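# Move foam block from desk to counter behind shelving

## Task

Pick up the small foam block that sits on the desk and set it down on the counter located behind the shelving. The block must rest on the counter by itself at the end, not be held there by the robot. The robot must not tip over or be left leaning, or the attempt fails.

## Robot and tools

ROBOT. A Hello Robot Stretch 4, a single-arm mobile manipulator roughly 1.6 m tall. It has an omni-wheel base (rim within 0.23 m of the base origin), a lift riding up a vertical mast, a telescoping arm that reaches straight forward, a three-joint wrist (yaw, pitch, roll) and a two-finger gripper. Cameras: head_camera, head_left_camera, head_right_camera and wrist_camera, all carried by the robot.

FRAMES. The base frame sits on the floor below the base centre: x ahead, y to the robot's left, z up. hand_pose is reported in this frame and marks the spot between the fingers, 0.015 m short of the tips; with all wrist joints at zero its axes line up with the base frame. The printed hand position may be slightly wrong. The odometry frame is wherever the base frame was when the scene began; base_odometry counts wheel rotation only, so slipping shows up as motion. Heading runs -3.142 to 3.142, positive to the left.

execute_actions. Argument "actions" is a list holding one action, or empty (then it only reports state and images). Optional "cameras" picks which images come back (omitted, null or ["all"] gives all; [] gives none). An action contains "base", "joints" or both, with optional "pace" and "contact_limits"; alternatively it is just {"end_of_arm": "enable_torque"}, which revives any wrist or gripper motor that shut off. Motions within one action begin together and may finish at different times; one action lasts at most 15 s.
- "base": exactly one relative move from the base's current spot. translate_m: straight drive in metres, forward positive, -2 to 2. strafe_m: sideways drive in metres, left positive, -2 to 2. rotate_rad: turn in place in radians, counter-clockwise (left) positive, -3.2 to 3.2.
- "joints": absolute targets, keyed by name, any subset. lift_m 0 to 1.2 m; arm_m 0 to 0.55 m extension; wrist_yaw_rad -1.134 to 4.276 (0 points ahead, positive turns left, 3.14 is stowed back, over 3.4 the arm may obstruct); wrist_pitch_rad -1.117 to 4.259 (0 level, 1.57 pointing down); wrist_roll_rad -1.117 to 4.259 (0 keeps fingers level, positive turns clockwise looking from behind the gripper); gripper_m 0 to 0.08, the finger gap in metres. Done tolerances: lift and arm ±0.004, yaw and roll ±0.02, pitch ±0.05, gripper ±0.002. Joint targets past a limit are clipped and flagged; any other bad value or unknown key rejects the whole call.
- "pace": "slow", "default", "fast" or "max" (base up to 0.1/0.3/0.4/0.6 m/s and 1/2/3/4 rad/s). With the lift above 0.2 the base slows further, to 0.3 m/s and 1 rad/s at full height.
- "contact_limits": only {"arm_m": value}, 0 (gentlest) to 0.75 (firmest), default 0.5; how much resistance the arm tolerates before halting.
A joint or base omitted from an action may still be driving toward an earlier target. To unfold the wrist at the start, send lift_m 0.4 with wrist_yaw_rad 0 together.

wait: "seconds" 0 to 10; nothing new is commanded, then state and images return.
zoom_image: "camera" plus "region" [x0, y0, x1, y1] in pixels from the image's top-left, at most 504 by 504, from that camera's most recent full image.
read_manual: returns only licence texts; no motion.
finished_scene: "scene" number; ends the scene irreversibly and reports success. Call it only after the block sits freely on the counter and the robot is steady.

RESULTS. base_status and joint_status report each motion: "done" (for the base, wheels turned the commanded amount even if slipping), "off_target" (stopped short, may still push), "contact_stop_at_<key>" (hit something; that part may go slack), "limit_stop_at_<name>" (built-in limit, e.g. tilt or own_body), "time_out", "torque_fault" (motor went limp; send enable_torque). on_its_own lists things you did not command; its "held at" is the held target, not the position. lidar_m: 12 distances in metres, 30-degree sectors, first straight ahead then counter-clockwise (4th left, 7th behind, 10th right); "-" means nothing seen or closer than 0.25 m; it sees from about 0.15 m up, so tabletops register; it misses clear objects and thin legs. wrist_depth_mm: 7 by 7 grid of median depths, 100 to 2000 mm, "-" if invalid; the robot's own parts appear. turned_by_wheels vs turned_by_imu differing by over about 0.1 rad suggests a collision or slip. base_tilt in degrees (forward and right positive, bias up to 1.5). motor_effort in percent, bracket is the action's peak; wheel efforts positive mean turning right. A reported stop makes the rest of that reply's move calls be skipped.

GRIPPING. Command a gap smaller than the block to squeeze. A firm hold shows joint_status "off_target" and gripper effort away from zero; "done" usually means empty. Effort staying beyond about 50 shuts the gripper off and may drop the block. Open above the block's width to release.

AVOID. Tipping: don't drive or turn carrying over 1 kg with arm_m above 0.2, especially at fast paces; avoid steady pushes with a high gripper or high contact limit. Tilt over 6 degrees slackens lift, arm and wheels. Pressing the gripper into surfaces (base or arm moves) can cause torque faults. Self-collision stops are likelier with pitch below -0.2 and roll below -0.4 or above 4. Drops, slams, hard hits and forceful pushes are penalised. Objects may occasionally be nudged by outside forces; recheck before finishing.

Each tool is called after ">>>" by a JSON object that holds its "name" and its "arguments".

## Session

>>> {"name": "execute_actions", "arguments": {"actions": []}}

Scene clock: 0.00 s.
base_odometry: x=+0.000 y=+0.000 heading=+0.000 (m, m, rad; odometry frame)
turned_by_wheels: +0.000 (rad since the last result)
turned_by_imu: +0.000 (rad since the last result)
base_tilt: forward=-0.3 right=+0.2 (deg)
lidar_m: 0.89 0.80 0.82 1.03 1.93 1.95 1.04 0.94 0.96 1.20 1.78 1.40
base_status: not commanded
joint_positions: lift_m=+0.288 arm_m=+0.000 wrist_yaw_rad=+3.218 wrist_pitch_rad=+0.022 wrist_roll_rad=-0.004 gripper_m=+0.040
joint_status: not commanded
motor_effort: lift_m=+19 arm_m=+0 wrist_yaw_rad=+0 wrist_pitch_rad=-10 wrist_roll_rad=+4 gripper_m=+1 wheel_0=+0 wheel_1=+0 wheel_2=+0 (%)
hand_pose: x=-0.0475 y=+0.0710 z=+0.4614 quat_wxyz=(-0.038, -0.011, -0.002, +0.999) (m; base frame)
wrist_depth_mm: - - 130 - - - 1756 / - 110 132 - - - 1921 / 136 133 150 - - - 1661 / 222 1708 - - - - 1756 / 1464 1708 - - - - 1756 / 222 106 1229 1255 1708 1808 1708 / - - - - - 1308 1366
pictures: head_camera, head_left_camera, head_right_camera, wrist_camera
Images, in order (width x height): head_camera 420x560, head_left_camera 420x672, head_right_camera 420x672, wrist_camera 616x392.

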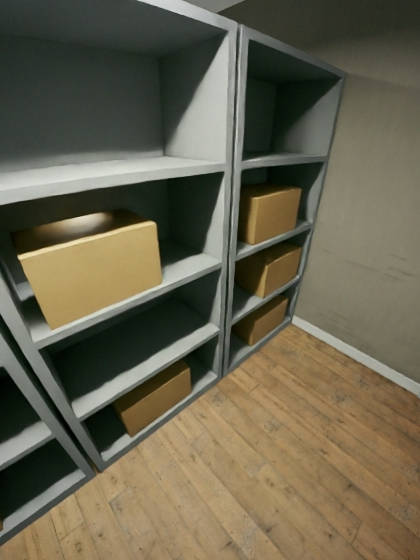

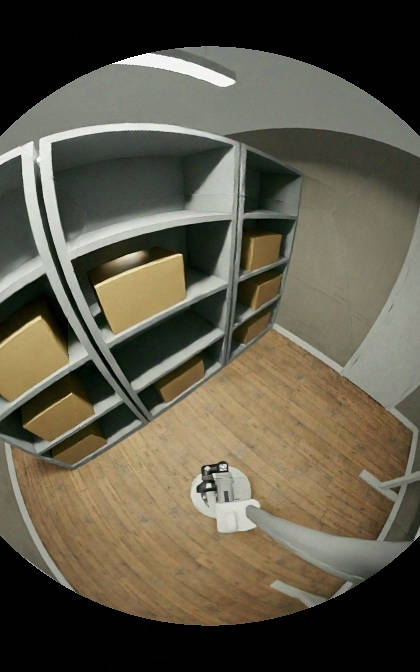

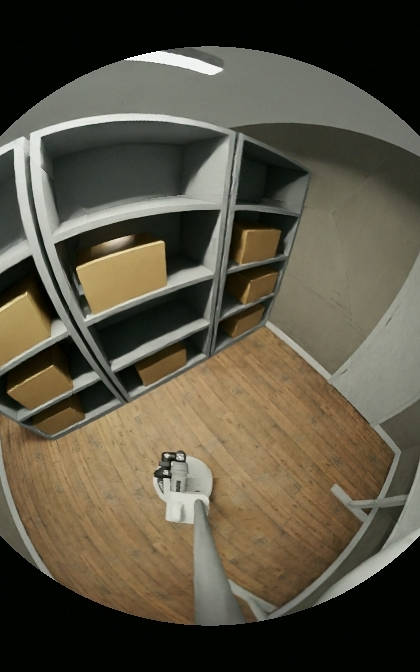

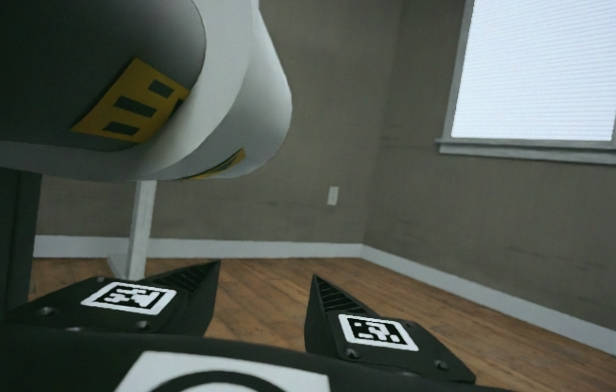

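>>> {"name": "execute_actions", "arguments": {"actions": [{"base": {"rotate_rad": -2.2}, "joints": {"lift_m": 0.4, "wrist_yaw_rad": 0}, "pace": "fast"}], "cameras": ["head_camera", "head_left_camera"]}}

Scene clock: 2.93 s.
base_odometry: x=+0.000 y=+0.000 heading=-2.199 (m, m, rad; odometry frame)
turned_by_wheels: -2.199 (rad since the last result)
turned_by_imu: -2.234 (rad since the last result)
base_tilt: forward=-0.3 right=+0.2 (deg)
lidar_m: 0.95 1.12 1.78 1.68 0.96 0.82 0.84 0.94 1.91 1.92 2.03 0.93
base_status: done
joint_positions: lift_m=+0.400 arm_m=+0.000 wrist_yaw_rad=+0.001 wrist_pitch_rad=+0.022 wrist_roll_rad=-0.004 gripper_m=+0.040
joint_status: all done
motor_effort: lift_m=+22(25) arm_m=+0(0) wrist_yaw_rad=-2(10) wrist_pitch_rad=-8(9) wrist_roll_rad=+1(2) gripper_m=+1(0) wheel_0=+4(12) wheel_1=+5(14) wheel_2=+3(10) (%)
hand_pose: x=+0.3839 y=-0.0873 z=+0.5733 quat_wxyz=(+1.000, -0.002, +0.011, +0.000) (m; base frame)
wrist_depth_mm: 1808 1025 931 820 750 732 668 / 1808 1756 1618 1160 1025 946 917 / 1863 1756 1661 1576 1499 1430 1366 / 1863 1756 1661 1576 1464 1430 1336 / 1863 1756 1708 1618 1537 1397 1336 / 1464 106 1499 1537 1464 1430 1430 / - - - - - 1397 1336
pictures: head_camera, head_left_camera
Images, in order (width x height): head_camera 420x560, head_left_camera 420x672.

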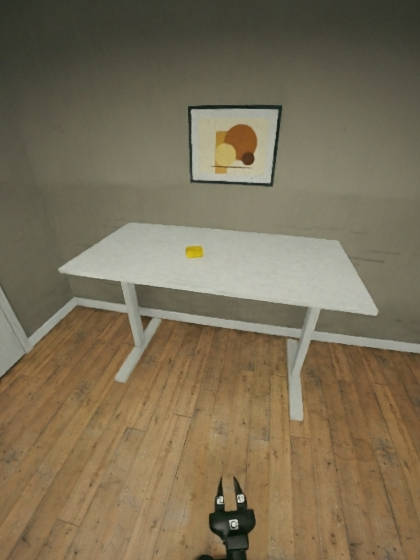

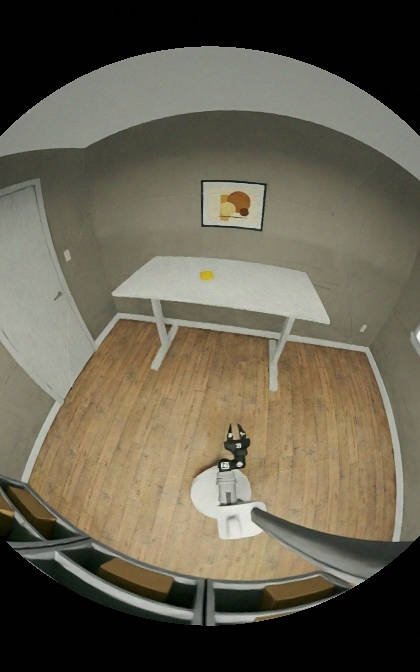

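>>> {"name": "execute_actions", "arguments": {"actions": [{"base": {"translate_m": 0.4}, "joints": {"lift_m": 0.8, "wrist_pitch_rad": 0.5, "gripper_m": 0.08}, "pace": "fast"}], "cameras": ["head_camera", "wrist_camera"]}}

Scene clock: 7.83 s.
base_odometry: x=-0.235 y=-0.324 heading=-2.199 (m, m, rad; odometry frame)
turned_by_wheels: +0.000 (rad since the last result)
turned_by_imu: -0.001 (rad since the last result)
base_tilt: forward=-0.4 right=+0.2 (deg)
lidar_m: 0.56 0.67 1.68 1.67 1.41 1.21 1.21 1.42 2.02 1.99 0.64 0.56
base_status: done
joint_positions: lift_m=+0.800 arm_m=+0.000 wrist_yaw_rad=+0.000 wrist_pitch_rad=+0.502 wrist_roll_rad=-0.004 gripper_m=+0.080
joint_status: all done
motor_effort: lift_m=+23(23) arm_m=+0(0) wrist_yaw_rad=-1(2) wrist_pitch_rad=-8(10) wrist_roll_rad=+2(3) gripper_m=+1(3) wheel_0=+2(11) wheel_1=+3(12) wheel_2=+0(14) (%)
hand_pose: x=+0.3576 y=-0.0874 z=+0.8755 quat_wxyz=(+0.969, -0.002, +0.249, +0.001) (m; base frame)
wrist_depth_mm: 866 1255 332 319 389 580 891 / 946 1336 1255 1160 1060 286 283 / 1576 1499 1336 1229 1182 1060 1008 / 1464 1576 1499 1336 1255 1160 1098 / 1308 1336 1537 1499 1366 1255 1160 / - 127 1281 1336 159 1336 991 / - - - 1205 119 108 798
pictures: head_camera, wrist_camera
Images, in order (width x height): head_camera 420x560, wrist_camera 616x392.

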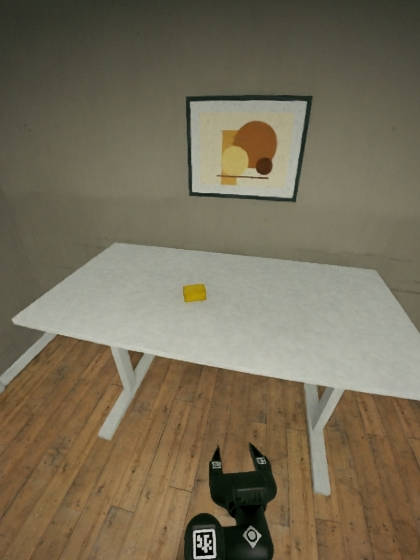

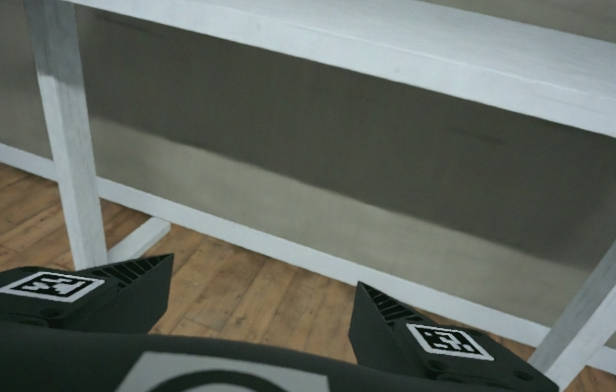

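>>> {"name": "execute_actions", "arguments": {"actions": [{"base": {"strafe_m": 0.15}, "joints": {"lift_m": 1.0}, "pace": "fast"}], "cameras": ["head_camera", "wrist_camera"]}}

Scene clock: 11.47 s.
base_odometry: x=-0.114 y=-0.412 heading=-2.199 (m, m, rad; odometry frame)
turned_by_wheels: +0.000 (rad since the last result)
turned_by_imu: -0.001 (rad since the last result)
base_tilt: forward=-0.4 right=+0.2 (deg)
lidar_m: 0.60 0.71 1.52 1.51 1.38 1.18 1.18 1.33 2.17 2.14 0.71 0.60
base_status: done
joint_positions: lift_m=+1.000 arm_m=+0.000 wrist_yaw_rad=+0.000 wrist_pitch_rad=+0.502 wrist_roll_rad=-0.004 gripper_m=+0.080
joint_status: all done
motor_effort: lift_m=+23(26) arm_m=+0(0) wrist_yaw_rad=+0(1) wrist_pitch_rad=-9(10) wrist_roll_rad=+2(3) gripper_m=+2(2) wheel_0=-4(13) wheel_1=+1(15) wheel_2=+0(1) (%)
hand_pose: x=+0.3576 y=-0.0874 z=+1.0755 quat_wxyz=(+0.969, -0.002, +0.249, +0.000) (m; base frame)
wrist_depth_mm: 1397 1205 1182 1138 1042 1008 931 / 634 715 798 878 1025 1042 991 / 549 535 574 615 691 768 854 / 1756 1118 484 473 512 554 609 / 1576 1160 1708 1537 436 436 466 / - 127 1537 1618 158 1366 402 / - - - 1430 120 108 1366
pictures: head_camera, wrist_camera
Images, in order (width x height): head_camera 420x560, wrist_camera 616x392.

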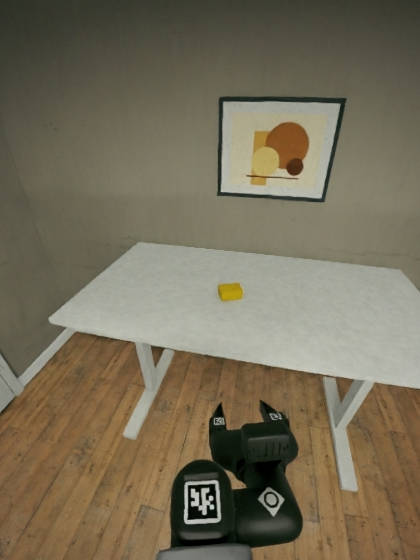

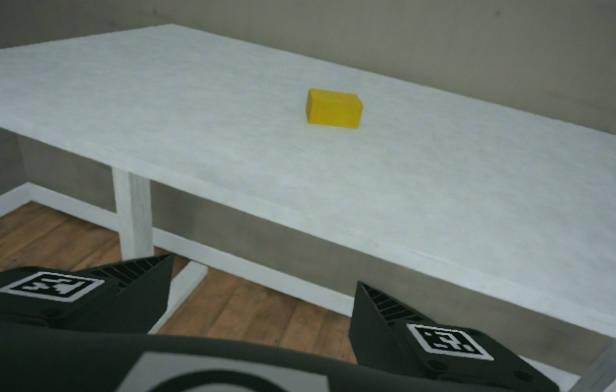

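>>> {"name": "zoom_image", "arguments": {"camera": "wrist_camera", "region": [233, 40, 433, 170]}}

>>> {"name": "zoom_image", "arguments": {"camera": "head_camera", "region": [150, 230, 310, 350]}}

Region (233, 40, 433, 170) of wrist_camera's 616x392 image, scaled by 2.520; it fills the top 328 rows of this view, and the rest is white.

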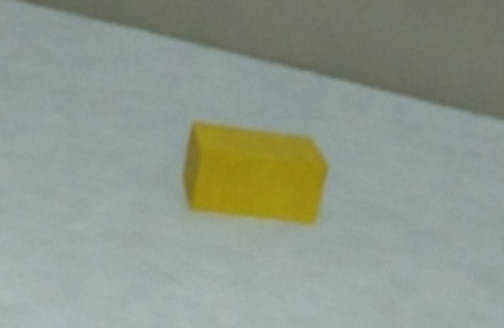

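Region (150, 230, 310, 350) of head_camera's 420x560 image, scaled by 3.150, with more detail than that image has; it fills the top 378 rows of this view, and the rest is white.

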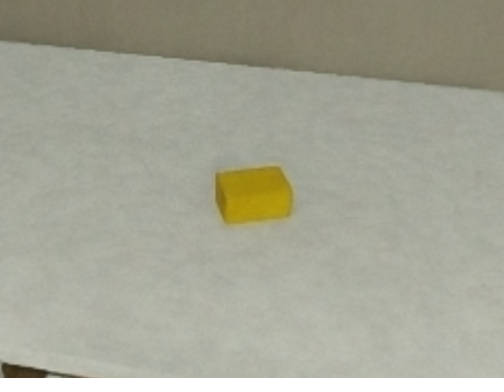

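>>> {"name": "execute_actions", "arguments": {"actions": [{"base": {"translate_m": 0.28}, "joints": {"lift_m": 1.13, "arm_m": 0.46, "wrist_pitch_rad": 1.57, "wrist_roll_rad": 1.79}, "pace": "fast"}], "cameras": ["head_camera", "wrist_camera"]}}

Scene clock: 20.40 s.
base_odometry: x=-0.278 y=-0.638 heading=-2.198 (m, m, rad; odometry frame)
turned_by_wheels: +0.001 (rad since the last result)
turned_by_imu: -0.001 (rad since the last result)
base_tilt: forward=-0.3 right=+0.2 (deg)
lidar_m: 0.34 0.41 0.72 1.45 1.69 1.45 1.44 1.67 2.21 0.69 0.38 0.33
base_status: done
joint_positions: lift_m=+1.130 arm_m=+0.459 wrist_yaw_rad=+0.000 wrist_pitch_rad=+1.570 wrist_roll_rad=+1.790 gripper_m=+0.080
joint_status: all done
motor_effort: lift_m=+23(25) arm_m=+7(8) wrist_yaw_rad=-2(1) wrist_pitch_rad=+0(8) wrist_roll_rad=+5(6) gripper_m=+2(2) wheel_0=+3(9) wheel_1=+5(10) wheel_2=+1(14) (%)
hand_pose: x=+0.6300 y=-0.0874 z=+1.0952 quat_wxyz=(+0.443, +0.552, +0.442, -0.551) (m; base frame)
wrist_depth_mm: 281 283 283 286 289 291 291 / 282 285 287 290 291 294 296 / 286 286 245 293 293 296 297 / 289 289 249 293 296 300 300 / 290 293 294 298 301 303 304 / - 127 298 300 159 307 307 / - - - 304 119 107 310
pictures: head_camera, wrist_camera
Images, in order (width x height): head_camera 420x560, wrist_camera 616x392.

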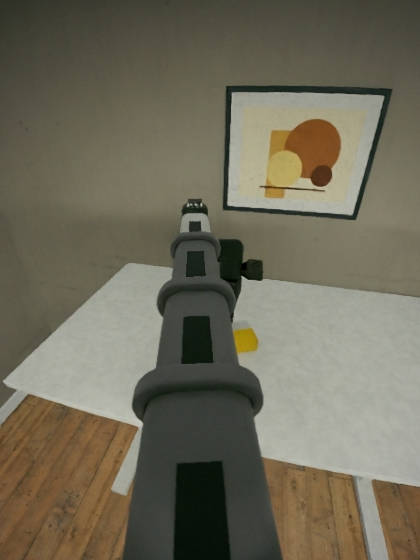

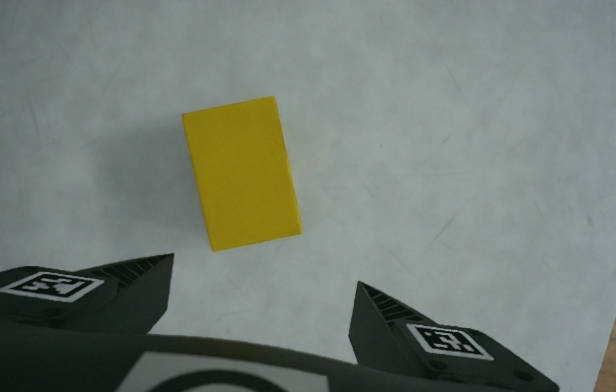

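>>> {"name": "execute_actions", "arguments": {"actions": [{"base": {"strafe_m": -0.06}, "joints": {"lift_m": 1.09, "arm_m": 0.477, "wrist_roll_rad": 1.47}}], "cameras": ["wrist_camera"]}}

Scene clock: 30.33 s.
base_odometry: x=-0.326 y=-0.603 heading=-2.198 (m, m, rad; odometry frame)
turned_by_wheels: +0.000 (rad since the last result)
turned_by_imu: -0.001 (rad since the last result)
base_tilt: forward=-0.3 right=+0.3 (deg)
lidar_m: 0.31 0.39 0.72 1.50 1.69 1.46 1.47 1.71 2.15 0.65 0.36 0.31
base_status: done
joint_positions: lift_m=+1.090 arm_m=+0.476 wrist_yaw_rad=+0.000 wrist_pitch_rad=+1.570 wrist_roll_rad=+1.471 gripper_m=+0.080
joint_status: all done
motor_effort: lift_m=+14(20) arm_m=+7(7) wrist_yaw_rad=-1(1) wrist_pitch_rad=+0(0) wrist_roll_rad=+0(1) gripper_m=+1(2) wheel_0=+3(12) wheel_1=-3(11) wheel_2=+0(1) (%)
hand_pose: x=+0.6469 y=-0.0874 z=+1.0559 quat_wxyz=(+0.525, +0.475, +0.524, -0.474) (m; base frame)
wrist_depth_mm: 243 245 247 248 250 253 255 / 246 246 248 251 252 255 257 / 248 250 252 252 255 257 259 / 249 251 253 254 257 259 260 / 253 252 211 212 260 262 263 / - 127 213 215 159 264 266 / - - - 262 119 107 268
pictures: wrist_camera
Images, in order (width x height): wrist_camera 616x392.

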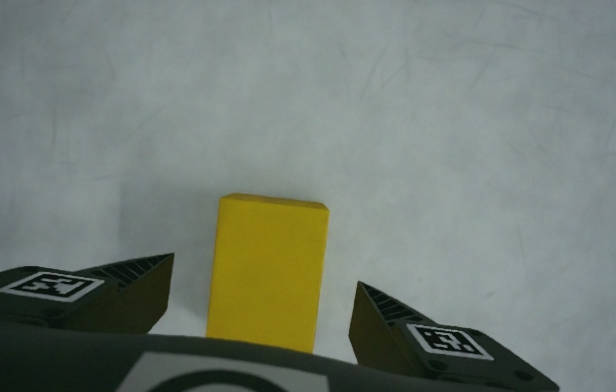

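>>> {"name": "execute_actions", "arguments": {"actions": [{"joints": {"lift_m": 1.008}, "pace": "fast"}], "cameras": []}}

>>> {"name": "execute_actions", "arguments": {"actions": [{"joints": {"gripper_m": 0.04}}], "cameras": ["wrist_camera"]}}

Scene clock: 32.43 s.
base_odometry: x=-0.326 y=-0.603 heading=-2.198 (m, m, rad; odometry frame)
turned_by_wheels: +0.000 (rad since the last result)
turned_by_imu: +0.000 (rad since the last result)
base_tilt: forward=-0.4 right=+0.2 (deg)
lidar_m: 0.32 0.40 0.71 1.51 1.71 1.48 1.47 1.72 2.16 0.65 0.37 0.31
base_status: not commanded
joint_positions: lift_m=+1.008 arm_m=+0.476 wrist_yaw_rad=+0.000 wrist_pitch_rad=+1.570 wrist_roll_rad=+1.471 gripper_m=+0.080
joint_status: all done
motor_effort: lift_m=+14(14) arm_m=+7(7) wrist_yaw_rad=-1(1) wrist_pitch_rad=-1(1) wrist_roll_rad=+2(0) gripper_m=+1(2) wheel_0=+3(3) wheel_1=-3(3) wheel_2=+0(0) (%)
hand_pose: x=+0.6469 y=-0.0874 z=+0.9739 quat_wxyz=(+0.525, +0.475, +0.524, -0.474) (m; base frame)
wrist_depth_mm: 165 165 166 168 169 170 172 / 166 167 168 170 170 172 173 / 167 168 170 171 173 174 175 / 168 170 171 172 175 176 177 / 170 171 128 129 176 177 179 / - 127 129 129 159 179 180 / - - - 131 120 107 182
pictures: none
No camera images: the call's "cameras" was empty. Leave "cameras" out to get every camera's image.

Scene clock: 33.43 s.
base_odometry: x=-0.326 y=-0.603 heading=-2.198 (m, m, rad; odometry frame)
turned_by_wheels: +0.000 (rad since the last result)
turned_by_imu: +0.000 (rad since the last result)
base_tilt: forward=-0.3 right=+0.2 (deg)
lidar_m: 0.32 0.38 0.69 1.51 1.71 1.47 1.47 1.71 2.16 0.66 0.37 0.31
base_status: not commanded
joint_positions: lift_m=+1.008 arm_m=+0.476 wrist_yaw_rad=+0.000 wrist_pitch_rad=+1.570 wrist_roll_rad=+1.470 gripper_m=+0.058
joint_status: gripper_m off_target (ended at +0.058, target +0.040)
on_its_own: gripper_m is held at +0.053, not at your +0.040, by its contact guard: the fingers met something
motor_effort: lift_m=+14(14) arm_m=+7(7) wrist_yaw_rad=-1(1) wrist_pitch_rad=-2(0) wrist_roll_rad=+0(1) gripper_m=-35(35) wheel_0=+3(3) wheel_1=-3(2) wheel_2=+0(0) (%)
hand_pose: x=+0.6469 y=-0.0874 z=+0.9739 quat_wxyz=(+0.525, +0.474, +0.524, -0.474) (m; base frame)
wrist_depth_mm: 164 166 167 168 170 170 171 / 166 167 167 170 171 172 173 / 167 168 170 171 172 173 175 / 168 170 171 173 175 176 177 / 170 172 128 129 176 178 179 / - 113 129 130 176 179 180 / - - - 131 - 180 181
pictures: wrist_camera
Images, in order (width x height): wrist_camera 616x392.

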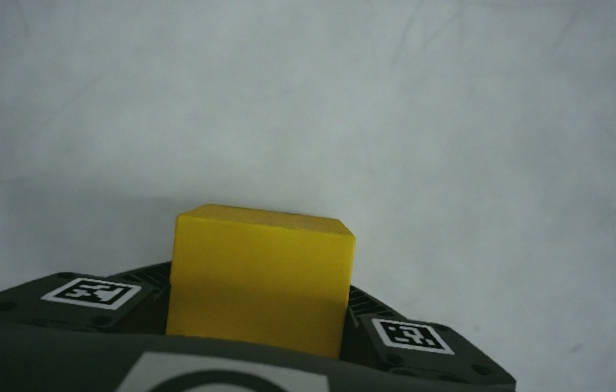

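>>> {"name": "execute_actions", "arguments": {"actions": [{"joints": {"lift_m": 1.06}, "pace": "fast"}], "cameras": []}}

>>> {"name": "execute_actions", "arguments": {"actions": [{"base": {"translate_m": -0.45}, "joints": {"arm_m": 0.0}, "pace": "fast"}], "cameras": ["head_right_camera"]}}

Scene clock: 36.17 s.
base_odometry: x=-0.326 y=-0.603 heading=-2.198 (m, m, rad; odometry frame)
turned_by_wheels: +0.000 (rad since the last result)
turned_by_imu: +0.000 (rad since the last result)
base_tilt: forward=-0.3 right=+0.3 (deg)
lidar_m: 0.32 0.39 0.72 1.50 1.72 1.47 1.46 1.71 2.14 0.64 0.38 0.31
base_status: not commanded
joint_positions: lift_m=+1.060 arm_m=+0.476 wrist_yaw_rad=+0.000 wrist_pitch_rad=+1.570 wrist_roll_rad=+1.470 gripper_m=+0.058
joint_status: all done
on_its_own: gripper_m is held at +0.053, not at your +0.040, by its contact guard: the fingers met something
motor_effort: lift_m=+23(26) arm_m=+7(7) wrist_yaw_rad=-1(1) wrist_pitch_rad=-2(0) wrist_roll_rad=-1(2) gripper_m=-34(34) wheel_0=+3(3) wheel_1=-3(2) wheel_2=+0(0) (%)
hand_pose: x=+0.6469 y=-0.0874 z=+1.0252 quat_wxyz=(+0.525, +0.474, +0.524, -0.474) (m; base frame)
wrist_depth_mm: 213 214 217 217 220 221 224 / 215 216 219 220 222 223 224 / 217 219 221 222 223 226 228 / 219 221 222 224 225 229 229 / 222 224 128 129 228 230 231 / - 113 129 130 229 233 235 / - - - 131 - 235 236
pictures: none
No camera images: the call's "cameras" was empty. Leave "cameras" out to get every camera's image.

Scene clock: 38.97 s.
base_odometry: x=-0.062 y=-0.239 heading=-2.199 (m, m, rad; odometry frame)
turned_by_wheels: -0.001 (rad since the last result)
turned_by_imu: +0.000 (rad since the last result)
base_tilt: forward=-0.3 right=+0.2 (deg)
lidar_m: 0.75 0.89 1.62 1.64 1.18 1.01 1.02 1.20 2.08 2.04 0.85 0.74
base_status: done
joint_positions: lift_m=+1.060 arm_m=+0.001 wrist_yaw_rad=+0.000 wrist_pitch_rad=+1.570 wrist_roll_rad=+1.470 gripper_m=+0.058
joint_status: all done
on_its_own: gripper_m is held at +0.053, not at your +0.040, by its contact guard: the fingers met something
motor_effort: lift_m=+23(23) arm_m=-7(8) wrist_yaw_rad=+1(2) wrist_pitch_rad=-1(0) wrist_roll_rad=+3(2) gripper_m=-35(34) wheel_0=-3(10) wheel_1=-3(9) wheel_2=-1(12) (%)
hand_pose: x=+0.1724 y=-0.0874 z=+1.0252 quat_wxyz=(+0.525, +0.474, +0.524, -0.474) (m; base frame)
wrist_depth_mm: 1118 1118 1138 1160 1160 1182 1182 / 1160 1138 1182 1160 1182 1182 1182 / 1160 1160 1160 1182 1182 1182 1229 / 1182 1160 1182 960 991 1205 1229 / 1160 1205 128 129 1008 549 1255 / - 113 129 130 976 1229 320 / - - - 131 - 1255 1255
pictures: head_right_camera
Images, in order (width x height): head_right_camera 420x672.

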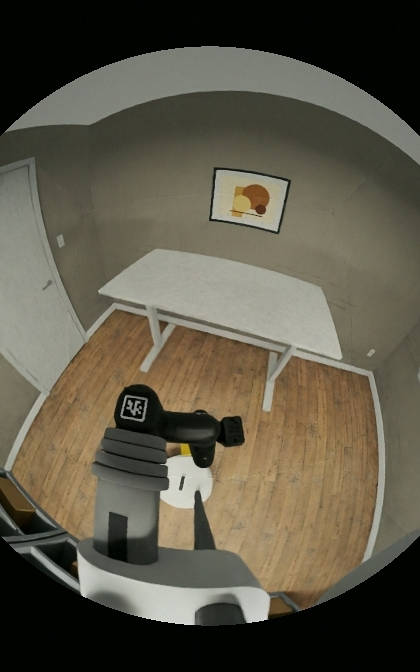

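>>> {"name": "execute_actions", "arguments": {"actions": [{"base": {"rotate_rad": -1.6}, "joints": {"lift_m": 0.6}, "pace": "fast"}], "cameras": ["head_camera", "head_left_camera"]}}

Scene clock: 41.87 s.
base_odometry: x=-0.062 y=-0.239 heading=+2.485 (m, m, rad; odometry frame)
turned_by_wheels: -1.599 (rad since the last result)
turned_by_imu: -1.625 (rad since the last result)
base_tilt: forward=-0.4 right=+0.2 (deg)
lidar_m: 2.04 0.89 0.74 0.75 0.89 1.64 1.66 1.20 1.01 1.00 1.16 2.09
base_status: done
joint_positions: lift_m=+0.600 arm_m=+0.001 wrist_yaw_rad=+0.000 wrist_pitch_rad=+1.570 wrist_roll_rad=+1.470 gripper_m=+0.058
joint_status: all done
on_its_own: gripper_m is held at +0.053, not at your +0.040, by its contact guard: the fingers met something
motor_effort: lift_m=+14(21) arm_m=-7(7) wrist_yaw_rad=-1(1) wrist_pitch_rad=+0(2) wrist_roll_rad=+2(3) gripper_m=-34(35) wheel_0=+4(9) wheel_1=+5(10) wheel_2=+3(8) (%)
hand_pose: x=+0.1725 y=-0.0874 z=+0.5659 quat_wxyz=(+0.525, +0.474, +0.524, -0.474) (m; base frame)
wrist_depth_mm: 683 699 691 707 715 723 707 / 699 699 699 707 715 723 723 / 707 707 715 707 715 732 732 / 707 707 715 512 517 539 732 / 723 715 128 129 512 517 741 / - 113 129 130 512 521 315 / - - - 131 - 535 759
pictures: head_camera, head_left_camera
Images, in order (width x height): head_camera 420x560, head_left_camera 420x672.

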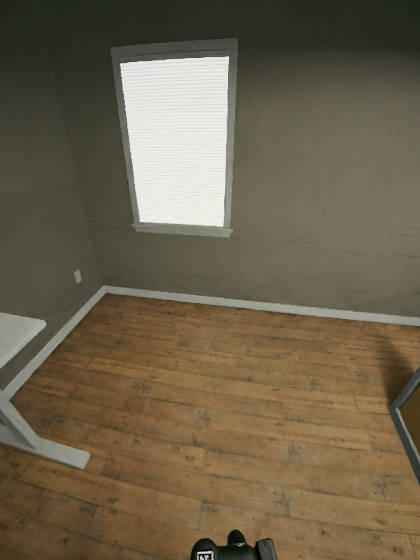

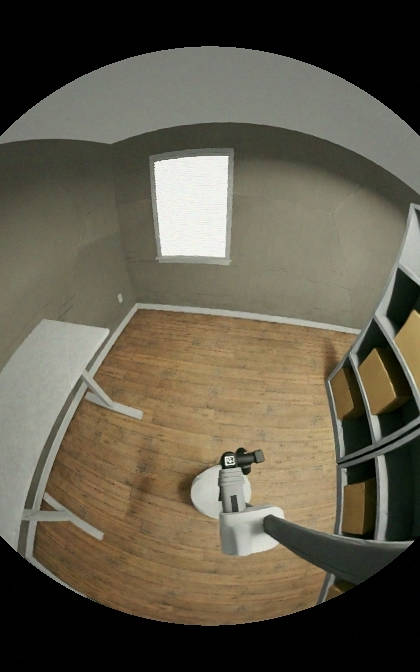

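>>> {"name": "execute_actions", "arguments": {"actions": [{"base": {"translate_m": 1.45}, "pace": "fast"}], "cameras": ["head_camera", "head_right_camera"]}}

Scene clock: 47.40 s.
base_odometry: x=-1.211 y=+0.645 heading=+2.486 (m, m, rad; odometry frame)
turned_by_wheels: +0.001 (rad since the last result)
turned_by_imu: -0.004 (rad since the last result)
base_tilt: forward=-0.3 right=+0.2 (deg)
lidar_m: 0.61 0.71 1.22 1.21 0.90 0.89 3.00 1.59 1.38 1.41 0.78 0.62
base_status: done
joint_positions: lift_m=+0.600 arm_m=+0.001 wrist_yaw_rad=+0.000 wrist_pitch_rad=+1.570 wrist_roll_rad=+1.470 gripper_m=+0.058
joint_status: not commanded
on_its_own: gripper_m is held at +0.053, not at your +0.040, by its contact guard: the fingers met something
motor_effort: lift_m=+14(15) arm_m=-7(7) wrist_yaw_rad=+0(1) wrist_pitch_rad=-2(1) wrist_roll_rad=+1(4) gripper_m=-33(35) wheel_0=+4(10) wheel_1=+5(12) wheel_2=+0(15) (%)
hand_pose: x=+0.1725 y=-0.0874 z=+0.5659 quat_wxyz=(+0.525, +0.474, +0.524, -0.474) (m; base frame)
wrist_depth_mm: 627 683 699 707 707 707 715 / 683 699 699 715 715 707 732 / 707 699 715 715 723 715 723 / 699 715 707 508 517 539 741 / 715 732 128 129 508 512 750 / - 113 129 130 512 525 319 / - - - 131 - 530 750
pictures: head_camera, head_right_camera
Images, in order (width x height): head_camera 420x560, head_right_camera 420x672.

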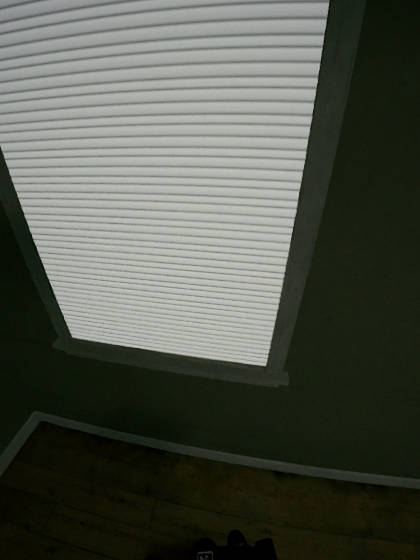

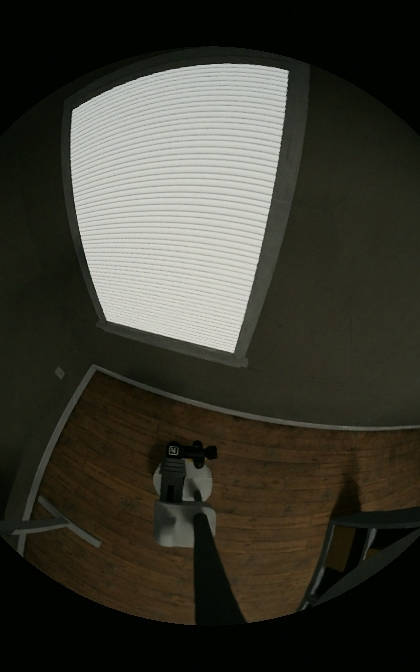

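Turn right to look past the shelving end.

>>> {"name": "execute_actions", "arguments": {"actions": [{"base": {"rotate_rad": -1.57}, "pace": "fast"}], "cameras": ["head_camera", "head_right_camera"]}}

Scene clock: 49.40 s.
base_odometry: x=-1.211 y=+0.645 heading=+0.917 (m, m, rad; odometry frame)
turned_by_wheels: -1.569 (rad since the last result)
turned_by_imu: -1.595 (rad since the last result)
base_tilt: forward=-0.3 right=+0.1 (deg)
lidar_m: 1.41 0.77 0.63 0.62 0.72 1.22 1.22 0.90 0.85 2.93 1.59 1.37
base_status: done
joint_positions: lift_m=+0.600 arm_m=+0.001 wrist_yaw_rad=+0.000 wrist_pitch_rad=+1.570 wrist_roll_rad=+1.470 gripper_m=+0.058
joint_status: not commanded
on_its_own: gripper_m is held at +0.053, not at your +0.040, by its contact guard: the fingers met something
motor_effort: lift_m=+15(15) arm_m=-7(7) wrist_yaw_rad=-1(1) wrist_pitch_rad=+0(1) wrist_roll_rad=+2(1) gripper_m=-34(34) wheel_0=+4(10) wheel_1=+4(14) wheel_2=-1(11) (%)
hand_pose: x=+0.1725 y=-0.0874 z=+0.5658 quat_wxyz=(+0.525, +0.474, +0.524, -0.474) (m; base frame)
wrist_depth_mm: 683 691 691 707 699 715 723 / 699 699 699 707 723 723 723 / 699 699 715 723 715 732 732 / 707 699 715 500 508 539 741 / 715 715 128 129 512 512 741 / - 113 129 130 517 525 315 / - - - 131 - 530 759
pictures: head_camera, head_right_camera
Images, in order (width x height): head_camera 420x560, head_right_camera 420x672.

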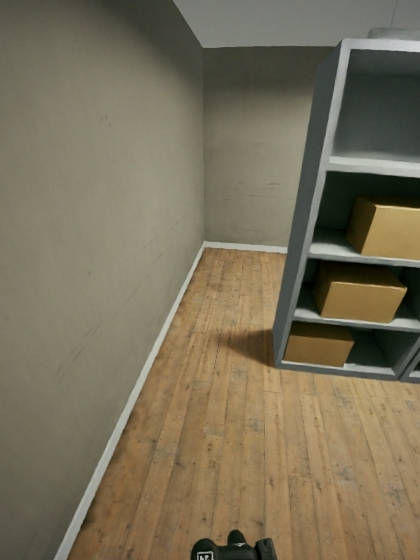

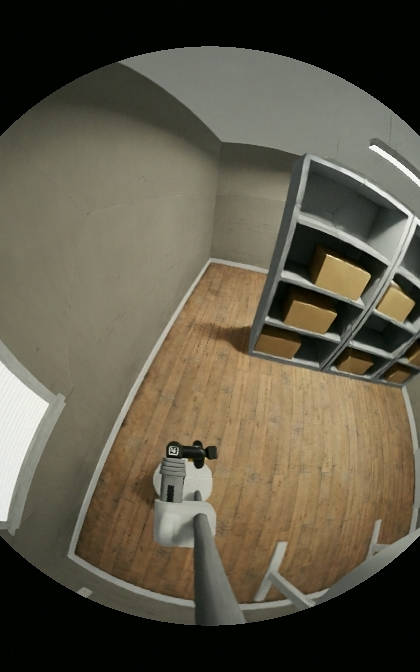

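>>> {"name": "execute_actions", "arguments": {"actions": [{"base": {"translate_m": 0.9}, "pace": "fast"}], "cameras": ["head_camera"]}}

Scene clock: 55.37 s.
base_odometry: x=-0.664 y=+1.359 heading=+0.917 (m, m, rad; odometry frame)
turned_by_wheels: +0.000 (rad since the last result)
turned_by_imu: -0.003 (rad since the last result)
base_tilt: forward=-0.3 right=+0.2 (deg)
lidar_m: 1.01 0.54 0.46 0.44 0.52 0.84 2.11 1.63 3.27 1.02 0.66 0.91
base_status: done
joint_positions: lift_m=+0.600 arm_m=+0.001 wrist_yaw_rad=+0.000 wrist_pitch_rad=+1.570 wrist_roll_rad=+1.470 gripper_m=+0.058
joint_status: not commanded
on_its_own: gripper_m is held at +0.053, not at your +0.040, by its contact guard: the fingers met something
motor_effort: lift_m=+15(15) arm_m=-7(7) wrist_yaw_rad=+0(1) wrist_pitch_rad=-2(1) wrist_roll_rad=+1(0) gripper_m=-35(34) wheel_0=+2(10) wheel_1=+3(9) wheel_2=-1(14) (%)
hand_pose: x=+0.1725 y=-0.0874 z=+0.5658 quat_wxyz=(+0.525, +0.474, +0.524, -0.474) (m; base frame)
wrist_depth_mm: 691 699 691 691 707 707 715 / 691 699 699 707 715 715 723 / 699 707 715 715 715 732 741 / 707 715 715 512 512 544 741 / 715 715 128 129 517 517 750 / - 113 129 130 512 521 320 / - - - 130 - 525 759
pictures: head_camera
Images, in order (width x height): head_camera 420x560.

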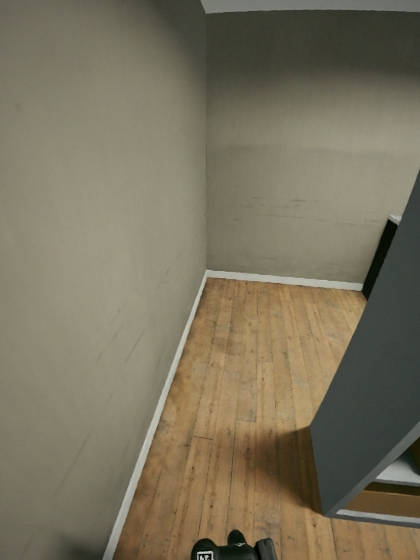

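>>> {"name": "execute_actions", "arguments": {"actions": [{"base": {"rotate_rad": -0.2}, "pace": "fast"}], "cameras": []}}

>>> {"name": "execute_actions", "arguments": {"actions": [{"base": {"translate_m": 1.3}, "pace": "fast"}], "cameras": ["head_camera", "head_right_camera"]}}

Scene clock: 56.63 s.
base_odometry: x=-0.664 y=+1.359 heading=+0.718 (m, m, rad; odometry frame)
turned_by_wheels: -0.199 (rad since the last result)
turned_by_imu: -0.203 (rad since the last result)
base_tilt: forward=-0.3 right=+0.3 (deg)
lidar_m: 1.70 0.65 0.48 0.45 0.48 0.67 2.06 1.62 1.95 1.73 0.66 0.68
base_status: done
joint_positions: lift_m=+0.600 arm_m=+0.001 wrist_yaw_rad=+0.000 wrist_pitch_rad=+1.570 wrist_roll_rad=+1.470 gripper_m=+0.058
joint_status: not commanded
on_its_own: gripper_m is held at +0.053, not at your +0.040, by its contact guard: the fingers met something
motor_effort: lift_m=+15(15) arm_m=-7(7) wrist_yaw_rad=-1(1) wrist_pitch_rad=-2(1) wrist_roll_rad=+3(3) gripper_m=-34(35) wheel_0=+3(9) wheel_1=+4(10) wheel_2=+1(9) (%)
hand_pose: x=+0.1725 y=-0.0874 z=+0.5658 quat_wxyz=(+0.525, +0.474, +0.524, -0.474) (m; base frame)
wrist_depth_mm: 699 699 699 707 707 715 723 / 699 699 699 715 715 732 723 / 699 707 715 723 715 732 723 / 699 699 715 508 517 539 732 / 715 707 128 129 508 512 741 / - 113 129 130 512 521 314 / - - - 131 - 530 759
pictures: none
No camera images: the call's "cameras" was empty. Leave "cameras" out to get every camera's image.

Scene clock: 61.17 s.
base_odometry: x=+0.314 y=+2.215 heading=+0.718 (m, m, rad; odometry frame)
turned_by_wheels: +0.001 (rad since the last result)
turned_by_imu: -0.004 (rad since the last result)
base_tilt: forward=-0.4 right=+0.1 (deg)
lidar_m: 1.31 0.62 0.44 0.42 0.46 0.65 1.89 0.70 0.60 1.49 1.56 1.37
base_status: done
joint_positions: lift_m=+0.600 arm_m=+0.001 wrist_yaw_rad=+0.000 wrist_pitch_rad=+1.570 wrist_roll_rad=+1.470 gripper_m=+0.058
joint_status: not commanded
on_its_own: gripper_m is held at +0.053, not at your +0.040, by its contact guard: the fingers met something
motor_effort: lift_m=+15(15) arm_m=-7(7) wrist_yaw_rad=-1(1) wrist_pitch_rad=-2(1) wrist_roll_rad=+3(2) gripper_m=-36(36) wheel_0=+4(10) wheel_1=+5(11) wheel_2=+0(15) (%)
hand_pose: x=+0.1725 y=-0.0874 z=+0.5658 quat_wxyz=(+0.525, +0.474, +0.524, -0.474) (m; base frame)
wrist_depth_mm: 683 683 699 699 707 723 715 / 691 699 707 715 715 715 715 / 707 699 715 715 723 723 715 / 707 715 707 512 508 544 741 / 715 715 127 129 512 512 759 / - 113 129 130 517 521 320 / - - - 131 - 530 759
pictures: head_camera, head_right_camera
Images, in order (width x height): head_camera 420x560, head_right_camera 420x672.

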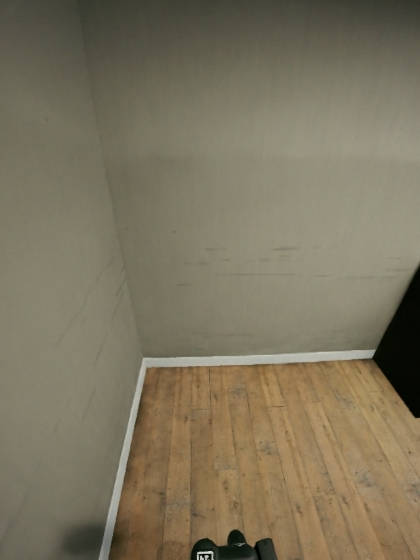

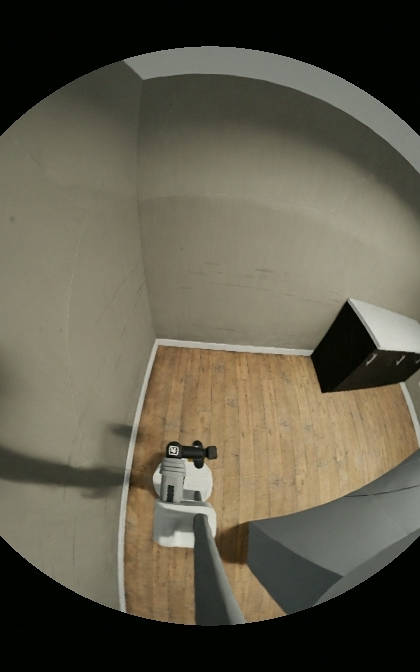

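>>> {"name": "execute_actions", "arguments": {"actions": [{"base": {"rotate_rad": -0.75}, "pace": "fast"}], "cameras": ["head_camera"]}}

Scene clock: 62.90 s.
base_odometry: x=+0.314 y=+2.215 heading=-0.031 (m, m, rad; odometry frame)
turned_by_wheels: -0.749 (rad since the last result)
turned_by_imu: -0.762 (rad since the last result)
base_tilt: forward=-0.3 right=+0.2 (deg)
lidar_m: 1.48 1.31 0.81 0.50 0.42 0.43 0.52 0.96 0.91 0.60 0.79 1.56
base_status: done
joint_positions: lift_m=+0.600 arm_m=+0.001 wrist_yaw_rad=+0.000 wrist_pitch_rad=+1.570 wrist_roll_rad=+1.470 gripper_m=+0.058
joint_status: not commanded
on_its_own: gripper_m is held at +0.053, not at your +0.040, by its contact guard: the fingers met something
motor_effort: lift_m=+15(15) arm_m=-7(7) wrist_yaw_rad=-1(1) wrist_pitch_rad=-1(1) wrist_roll_rad=+2(2) gripper_m=-35(34) wheel_0=+3(9) wheel_1=+4(13) wheel_2=+0(9) (%)
hand_pose: x=+0.1725 y=-0.0874 z=+0.5658 quat_wxyz=(+0.525, +0.474, +0.524, -0.474) (m; base frame)
wrist_depth_mm: 691 699 699 699 707 715 723 / 691 699 707 707 715 715 732 / 699 699 707 715 723 732 732 / 707 707 715 508 504 539 750 / 715 707 127 129 517 512 741 / - 113 129 130 508 521 312 / - - - 131 - 530 759
pictures: head_camera
Images, in order (width x height): head_camera 420x560.

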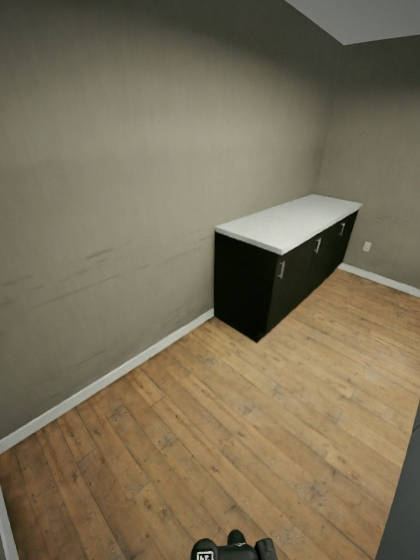

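>>> {"name": "execute_actions", "arguments": {"actions": [{"base": {"rotate_rad": 0.75}, "pace": "fast"}], "cameras": []}}

>>> {"name": "execute_actions", "arguments": {"actions": [{"base": {"strafe_m": -1.5}, "pace": "fast"}], "cameras": ["head_camera"]}}

Scene clock: 69.67 s.
base_odometry: x=+0.314 y=+2.215 heading=+0.719 (m, m, rad; odometry frame)
turned_by_wheels: +0.750 (rad since the last result)
turned_by_imu: +0.761 (rad since the last result)
base_tilt: forward=-0.4 right=+0.2 (deg)
lidar_m: 1.30 0.61 0.45 0.42 0.44 0.65 1.89 0.67 0.60 1.51 1.56 1.36
base_status: done
joint_positions: lift_m=+0.600 arm_m=+0.001 wrist_yaw_rad=+0.000 wrist_pitch_rad=+1.570 wrist_roll_rad=+1.470 gripper_m=+0.058
joint_status: not commanded
on_its_own: gripper_m is held at +0.053, not at your +0.040, by its contact guard: the fingers met something
motor_effort: lift_m=+16(16) arm_m=-7(7) wrist_yaw_rad=-1(2) wrist_pitch_rad=-2(1) wrist_roll_rad=+2(1) gripper_m=-34(35) wheel_0=-2(11) wheel_1=-2(10) wheel_2=-2(10) (%)
hand_pose: x=+0.1725 y=-0.0874 z=+0.5658 quat_wxyz=(+0.525, +0.474, +0.524, -0.474) (m; base frame)
wrist_depth_mm: 699 699 691 699 715 715 723 / 691 699 707 715 723 723 723 / 707 707 715 707 723 723 741 / 699 707 707 517 512 539 750 / 715 723 128 129 512 517 750 / - 113 129 130 517 521 314 / - - - 131 - 525 759
pictures: none
No camera images: the call's "cameras" was empty. Leave "cameras" out to get every camera's image.

Scene clock: 74.57 s.
base_odometry: x=+1.302 y=+1.085 heading=+0.718 (m, m, rad; odometry frame)
turned_by_wheels: +0.000 (rad since the last result)
turned_by_imu: -0.004 (rad since the last result)
base_tilt: forward=-0.4 right=+0.2 (deg)
lidar_m: 0.67 1.34 1.87 1.92 0.52 0.38 0.36 0.38 0.54 1.59 0.98 0.72
base_status: done
joint_positions: lift_m=+0.600 arm_m=+0.001 wrist_yaw_rad=+0.000 wrist_pitch_rad=+1.570 wrist_roll_rad=+1.470 gripper_m=+0.058
joint_status: not commanded
on_its_own: gripper_m is held at +0.053, not at your +0.040, by its contact guard: the fingers met something
motor_effort: lift_m=+16(16) arm_m=-7(7) wrist_yaw_rad=-1(1) wrist_pitch_rad=+0(1) wrist_roll_rad=+2(2) gripper_m=-35(35) wheel_0=+0(16) wheel_1=-1(18) wheel_2=+0(1) (%)
hand_pose: x=+0.1725 y=-0.0874 z=+0.5658 quat_wxyz=(+0.525, +0.474, +0.524, -0.474) (m; base frame)
wrist_depth_mm: 683 691 699 699 707 715 715 / 683 699 707 715 715 723 732 / 699 699 707 715 732 723 723 / 707 715 715 512 512 539 750 / 715 715 128 129 508 508 741 / - 113 129 130 521 521 315 / - - - 131 - 530 715
pictures: head_camera
Images, in order (width x height): head_camera 420x560.

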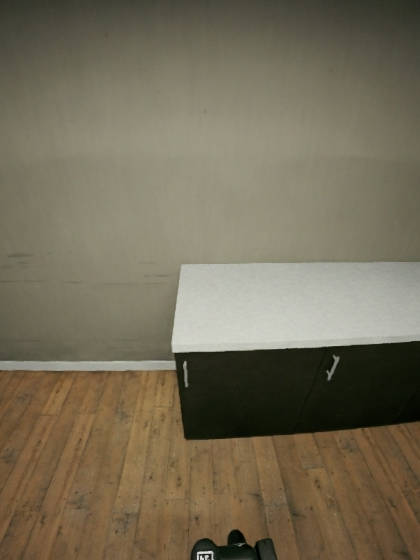

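>>> {"name": "execute_actions", "arguments": {"actions": [{"base": {"translate_m": 0.3}, "joints": {"lift_m": 1.0}, "pace": "fast"}], "cameras": []}}

>>> {"name": "execute_actions", "arguments": {"actions": [{"joints": {"arm_m": 0.4}, "pace": "fast"}], "cameras": ["wrist_camera", "head_camera"]}}

Scene clock: 78.10 s.
base_odometry: x=+1.527 y=+1.283 heading=+0.719 (m, m, rad; odometry frame)
turned_by_wheels: +0.001 (rad since the last result)
turned_by_imu: -0.001 (rad since the last result)
base_tilt: forward=-0.3 right=+0.2 (deg)
lidar_m: 0.37 1.03 1.41 1.92 0.96 0.70 0.67 0.70 0.97 1.46 0.55 0.40
base_status: done
joint_positions: lift_m=+1.000 arm_m=+0.001 wrist_yaw_rad=+0.000 wrist_pitch_rad=+1.570 wrist_roll_rad=+1.470 gripper_m=+0.058
joint_status: all done
on_its_own: gripper_m is held at +0.053, not at your +0.040, by its contact guard: the fingers met something
motor_effort: lift_m=+23(25) arm_m=-7(7) wrist_yaw_rad=-1(1) wrist_pitch_rad=-1(1) wrist_roll_rad=+2(4) gripper_m=-35(35) wheel_0=+3(11) wheel_1=+3(9) wheel_2=+1(14) (%)
hand_pose: x=+0.1725 y=-0.0874 z=+0.9652 quat_wxyz=(+0.525, +0.474, +0.524, -0.474) (m; base frame)
wrist_depth_mm: 340 484 854 1098 1098 1118 1118 / 355 517 1098 1098 1118 1118 1118 / 379 585 1098 1138 1118 1118 1160 / 404 640 1118 904 917 1138 1118 / 424 654 128 129 931 544 1138 / - 113 129 130 931 1160 320 / - - - 131 - 1182 1060
pictures: none
No camera images: the call's "cameras" was empty. Leave "cameras" out to get every camera's image.

Scene clock: 80.00 s.
base_odometry: x=+1.527 y=+1.283 heading=+0.719 (m, m, rad; odometry frame)
turned_by_wheels: +0.000 (rad since the last result)
turned_by_imu: +0.000 (rad since the last result)
base_tilt: forward=-0.3 right=+0.2 (deg)
lidar_m: 0.38 1.03 1.45 1.92 0.98 0.71 0.66 0.70 0.97 1.46 0.55 0.41
base_status: not commanded
joint_positions: lift_m=+1.000 arm_m=+0.399 wrist_yaw_rad=+0.000 wrist_pitch_rad=+1.570 wrist_roll_rad=+1.470 gripper_m=+0.058
joint_status: all done
on_its_own: gripper_m is held at +0.053, not at your +0.040, by its contact guard: the fingers met something
motor_effort: lift_m=+23(23) arm_m=+7(7) wrist_yaw_rad=-2(2) wrist_pitch_rad=+0(1) wrist_roll_rad=+5(1) gripper_m=-34(35) wheel_0=+3(3) wheel_1=+4(4) wheel_2=+1(1) (%)
hand_pose: x=+0.5700 y=-0.0874 z=+0.9652 quat_wxyz=(+0.525, +0.474, +0.524, -0.474) (m; base frame)
wrist_depth_mm: 194 195 196 198 200 202 202 / 196 198 198 200 202 204 205 / 198 198 200 203 204 206 206 / 200 201 202 204 206 208 209 / 201 203 128 129 208 210 211 / - 113 129 130 208 211 213 / - - - 131 - 213 1205
pictures: head_camera, wrist_camera
Images, in order (width x height): head_camera 420x560, wrist_camera 616x392.

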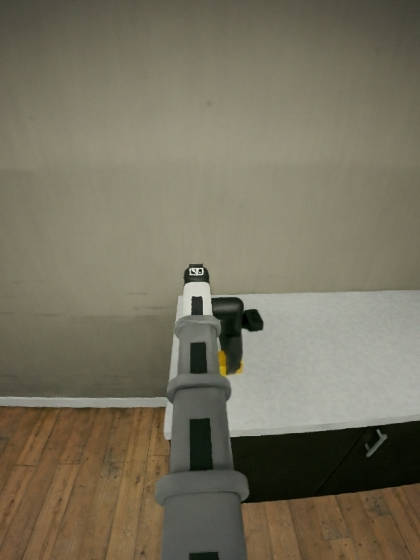

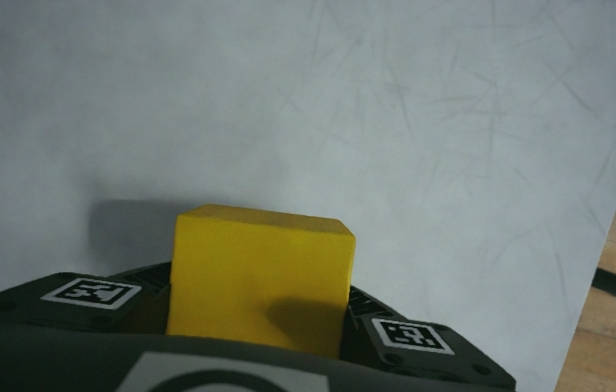

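>>> {"name": "execute_actions", "arguments": {"actions": [{"joints": {"lift_m": 0.973}}], "cameras": []}}

Scene clock: 81.33 s.
base_odometry: x=+1.527 y=+1.283 heading=+0.719 (m, m, rad; odometry frame)
turned_by_wheels: +0.000 (rad since the last result)
turned_by_imu: +0.000 (rad since the last result)
base_tilt: forward=-0.3 right=+0.2 (deg)
lidar_m: 0.37 1.04 1.45 1.91 0.98 0.69 0.66 0.70 0.96 1.45 0.55 0.40
base_status: not commanded
joint_positions: lift_m=+0.973 arm_m=+0.399 wrist_yaw_rad=+0.000 wrist_pitch_rad=+1.570 wrist_roll_rad=+1.470 gripper_m=+0.058
joint_status: all done
on_its_own: gripper_m is held at +0.053, not at your +0.040, by its contact guard: the fingers met something
motor_effort: lift_m=+14(21) arm_m=+7(6) wrist_yaw_rad=-2(1) wrist_pitch_rad=+1(0) wrist_roll_rad=+2(3) gripper_m=-34(34) wheel_0=+3(3) wheel_1=+4(4) wheel_2=+1(1) (%)
hand_pose: x=+0.5700 y=-0.0874 z=+0.9389 quat_wxyz=(+0.525, +0.474, +0.524, -0.474) (m; base frame)
wrist_depth_mm: 169 169 172 173 174 176 176 / 171 172 173 175 176 178 178 / 172 174 175 177 177 179 180 / 174 176 176 178 180 180 182 / 176 177 128 129 181 182 183 / - 113 129 130 181 185 185 / - - - 131 - 186 187
pictures: none
No camera images: the call's "cameras" was empty. Leave "cameras" out to get every camera's image.

>>> {"name": "execute_actions", "arguments": {"actions": [{"joints": {"gripper_m": 0.08}}], "cameras": []}}

>>> {"name": "execute_actions", "arguments": {"actions": [{"joints": {"lift_m": 1.06}, "pace": "fast"}], "cameras": ["head_camera", "wrist_camera"]}}

Scene clock: 83.07 s.
base_odometry: x=+1.527 y=+1.283 heading=+0.719 (m, m, rad; odometry frame)
turned_by_wheels: +0.000 (rad since the last result)
turned_by_imu: +0.000 (rad since the last result)
base_tilt: forward=-0.4 right=+0.2 (deg)
lidar_m: 0.38 1.03 1.43 1.92 0.95 0.69 0.67 0.69 0.99 1.45 0.55 0.41
base_status: not commanded
joint_positions: lift_m=+0.973 arm_m=+0.399 wrist_yaw_rad=+0.000 wrist_pitch_rad=+1.570 wrist_roll_rad=+1.470 gripper_m=+0.080
joint_status: all done
motor_effort: lift_m=+14(14) arm_m=+7(7) wrist_yaw_rad=-2(2) wrist_pitch_rad=-1(1) wrist_roll_rad=+2(4) gripper_m=+2(34) wheel_0=+3(3) wheel_1=+4(4) wheel_2=+1(1) (%)
hand_pose: x=+0.5700 y=-0.0874 z=+0.9389 quat_wxyz=(+0.525, +0.474, +0.524, -0.474) (m; base frame)
wrist_depth_mm: 169 170 172 173 174 176 176 / 170 172 173 174 175 177 179 / 172 173 175 177 178 179 180 / 174 176 176 178 179 181 182 / 176 176 133 135 181 183 183 / - 127 134 135 158 183 186 / - - - 136 119 108 187
pictures: none
No camera images: the call's "cameras" was empty. Leave "cameras" out to get every camera's image.

Scene clock: 84.20 s.
base_odometry: x=+1.527 y=+1.283 heading=+0.719 (m, m, rad; odometry frame)
turned_by_wheels: +0.000 (rad since the last result)
turned_by_imu: +0.000 (rad since the last result)
base_tilt: forward=-0.4 right=+0.1 (deg)
lidar_m: 0.37 1.03 1.44 1.92 0.96 0.70 0.67 0.69 0.97 1.47 0.54 0.40
base_status: not commanded
joint_positions: lift_m=+1.060 arm_m=+0.399 wrist_yaw_rad=+0.000 wrist_pitch_rad=+1.570 wrist_roll_rad=+1.470 gripper_m=+0.080
joint_status: all done
motor_effort: lift_m=+23(23) arm_m=+7(7) wrist_yaw_rad=-1(1) wrist_pitch_rad=+0(0) wrist_roll_rad=+3(4) gripper_m=+2(2) wheel_0=+3(3) wheel_1=+3(4) wheel_2=+1(1) (%)
hand_pose: x=+0.5700 y=-0.0874 z=+1.0252 quat_wxyz=(+0.525, +0.474, +0.524, -0.474) (m; base frame)
wrist_depth_mm: 252 254 255 258 259 260 262 / 254 256 257 259 262 263 266 / 257 259 259 263 265 267 732 / 258 260 262 264 265 270 1205 / 262 263 221 223 270 271 991 / - 127 223 224 158 273 1229 / - - - 272 120 108 1255
pictures: head_camera, wrist_camera
Images, in order (width x height): head_camera 420x560, wrist_camera 616x392.

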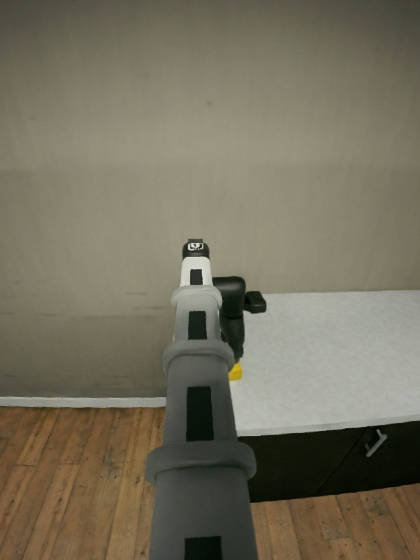

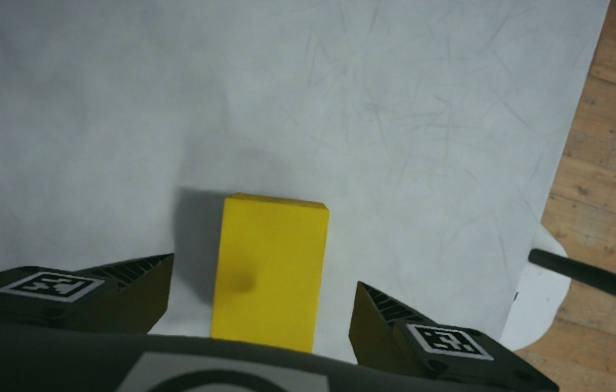

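The block is resting on the counter, clear of the gripper. Ending scene 1.

>>> {"name": "finished_scene", "arguments": {"scene": 1}}

The scene is finished: the task was done.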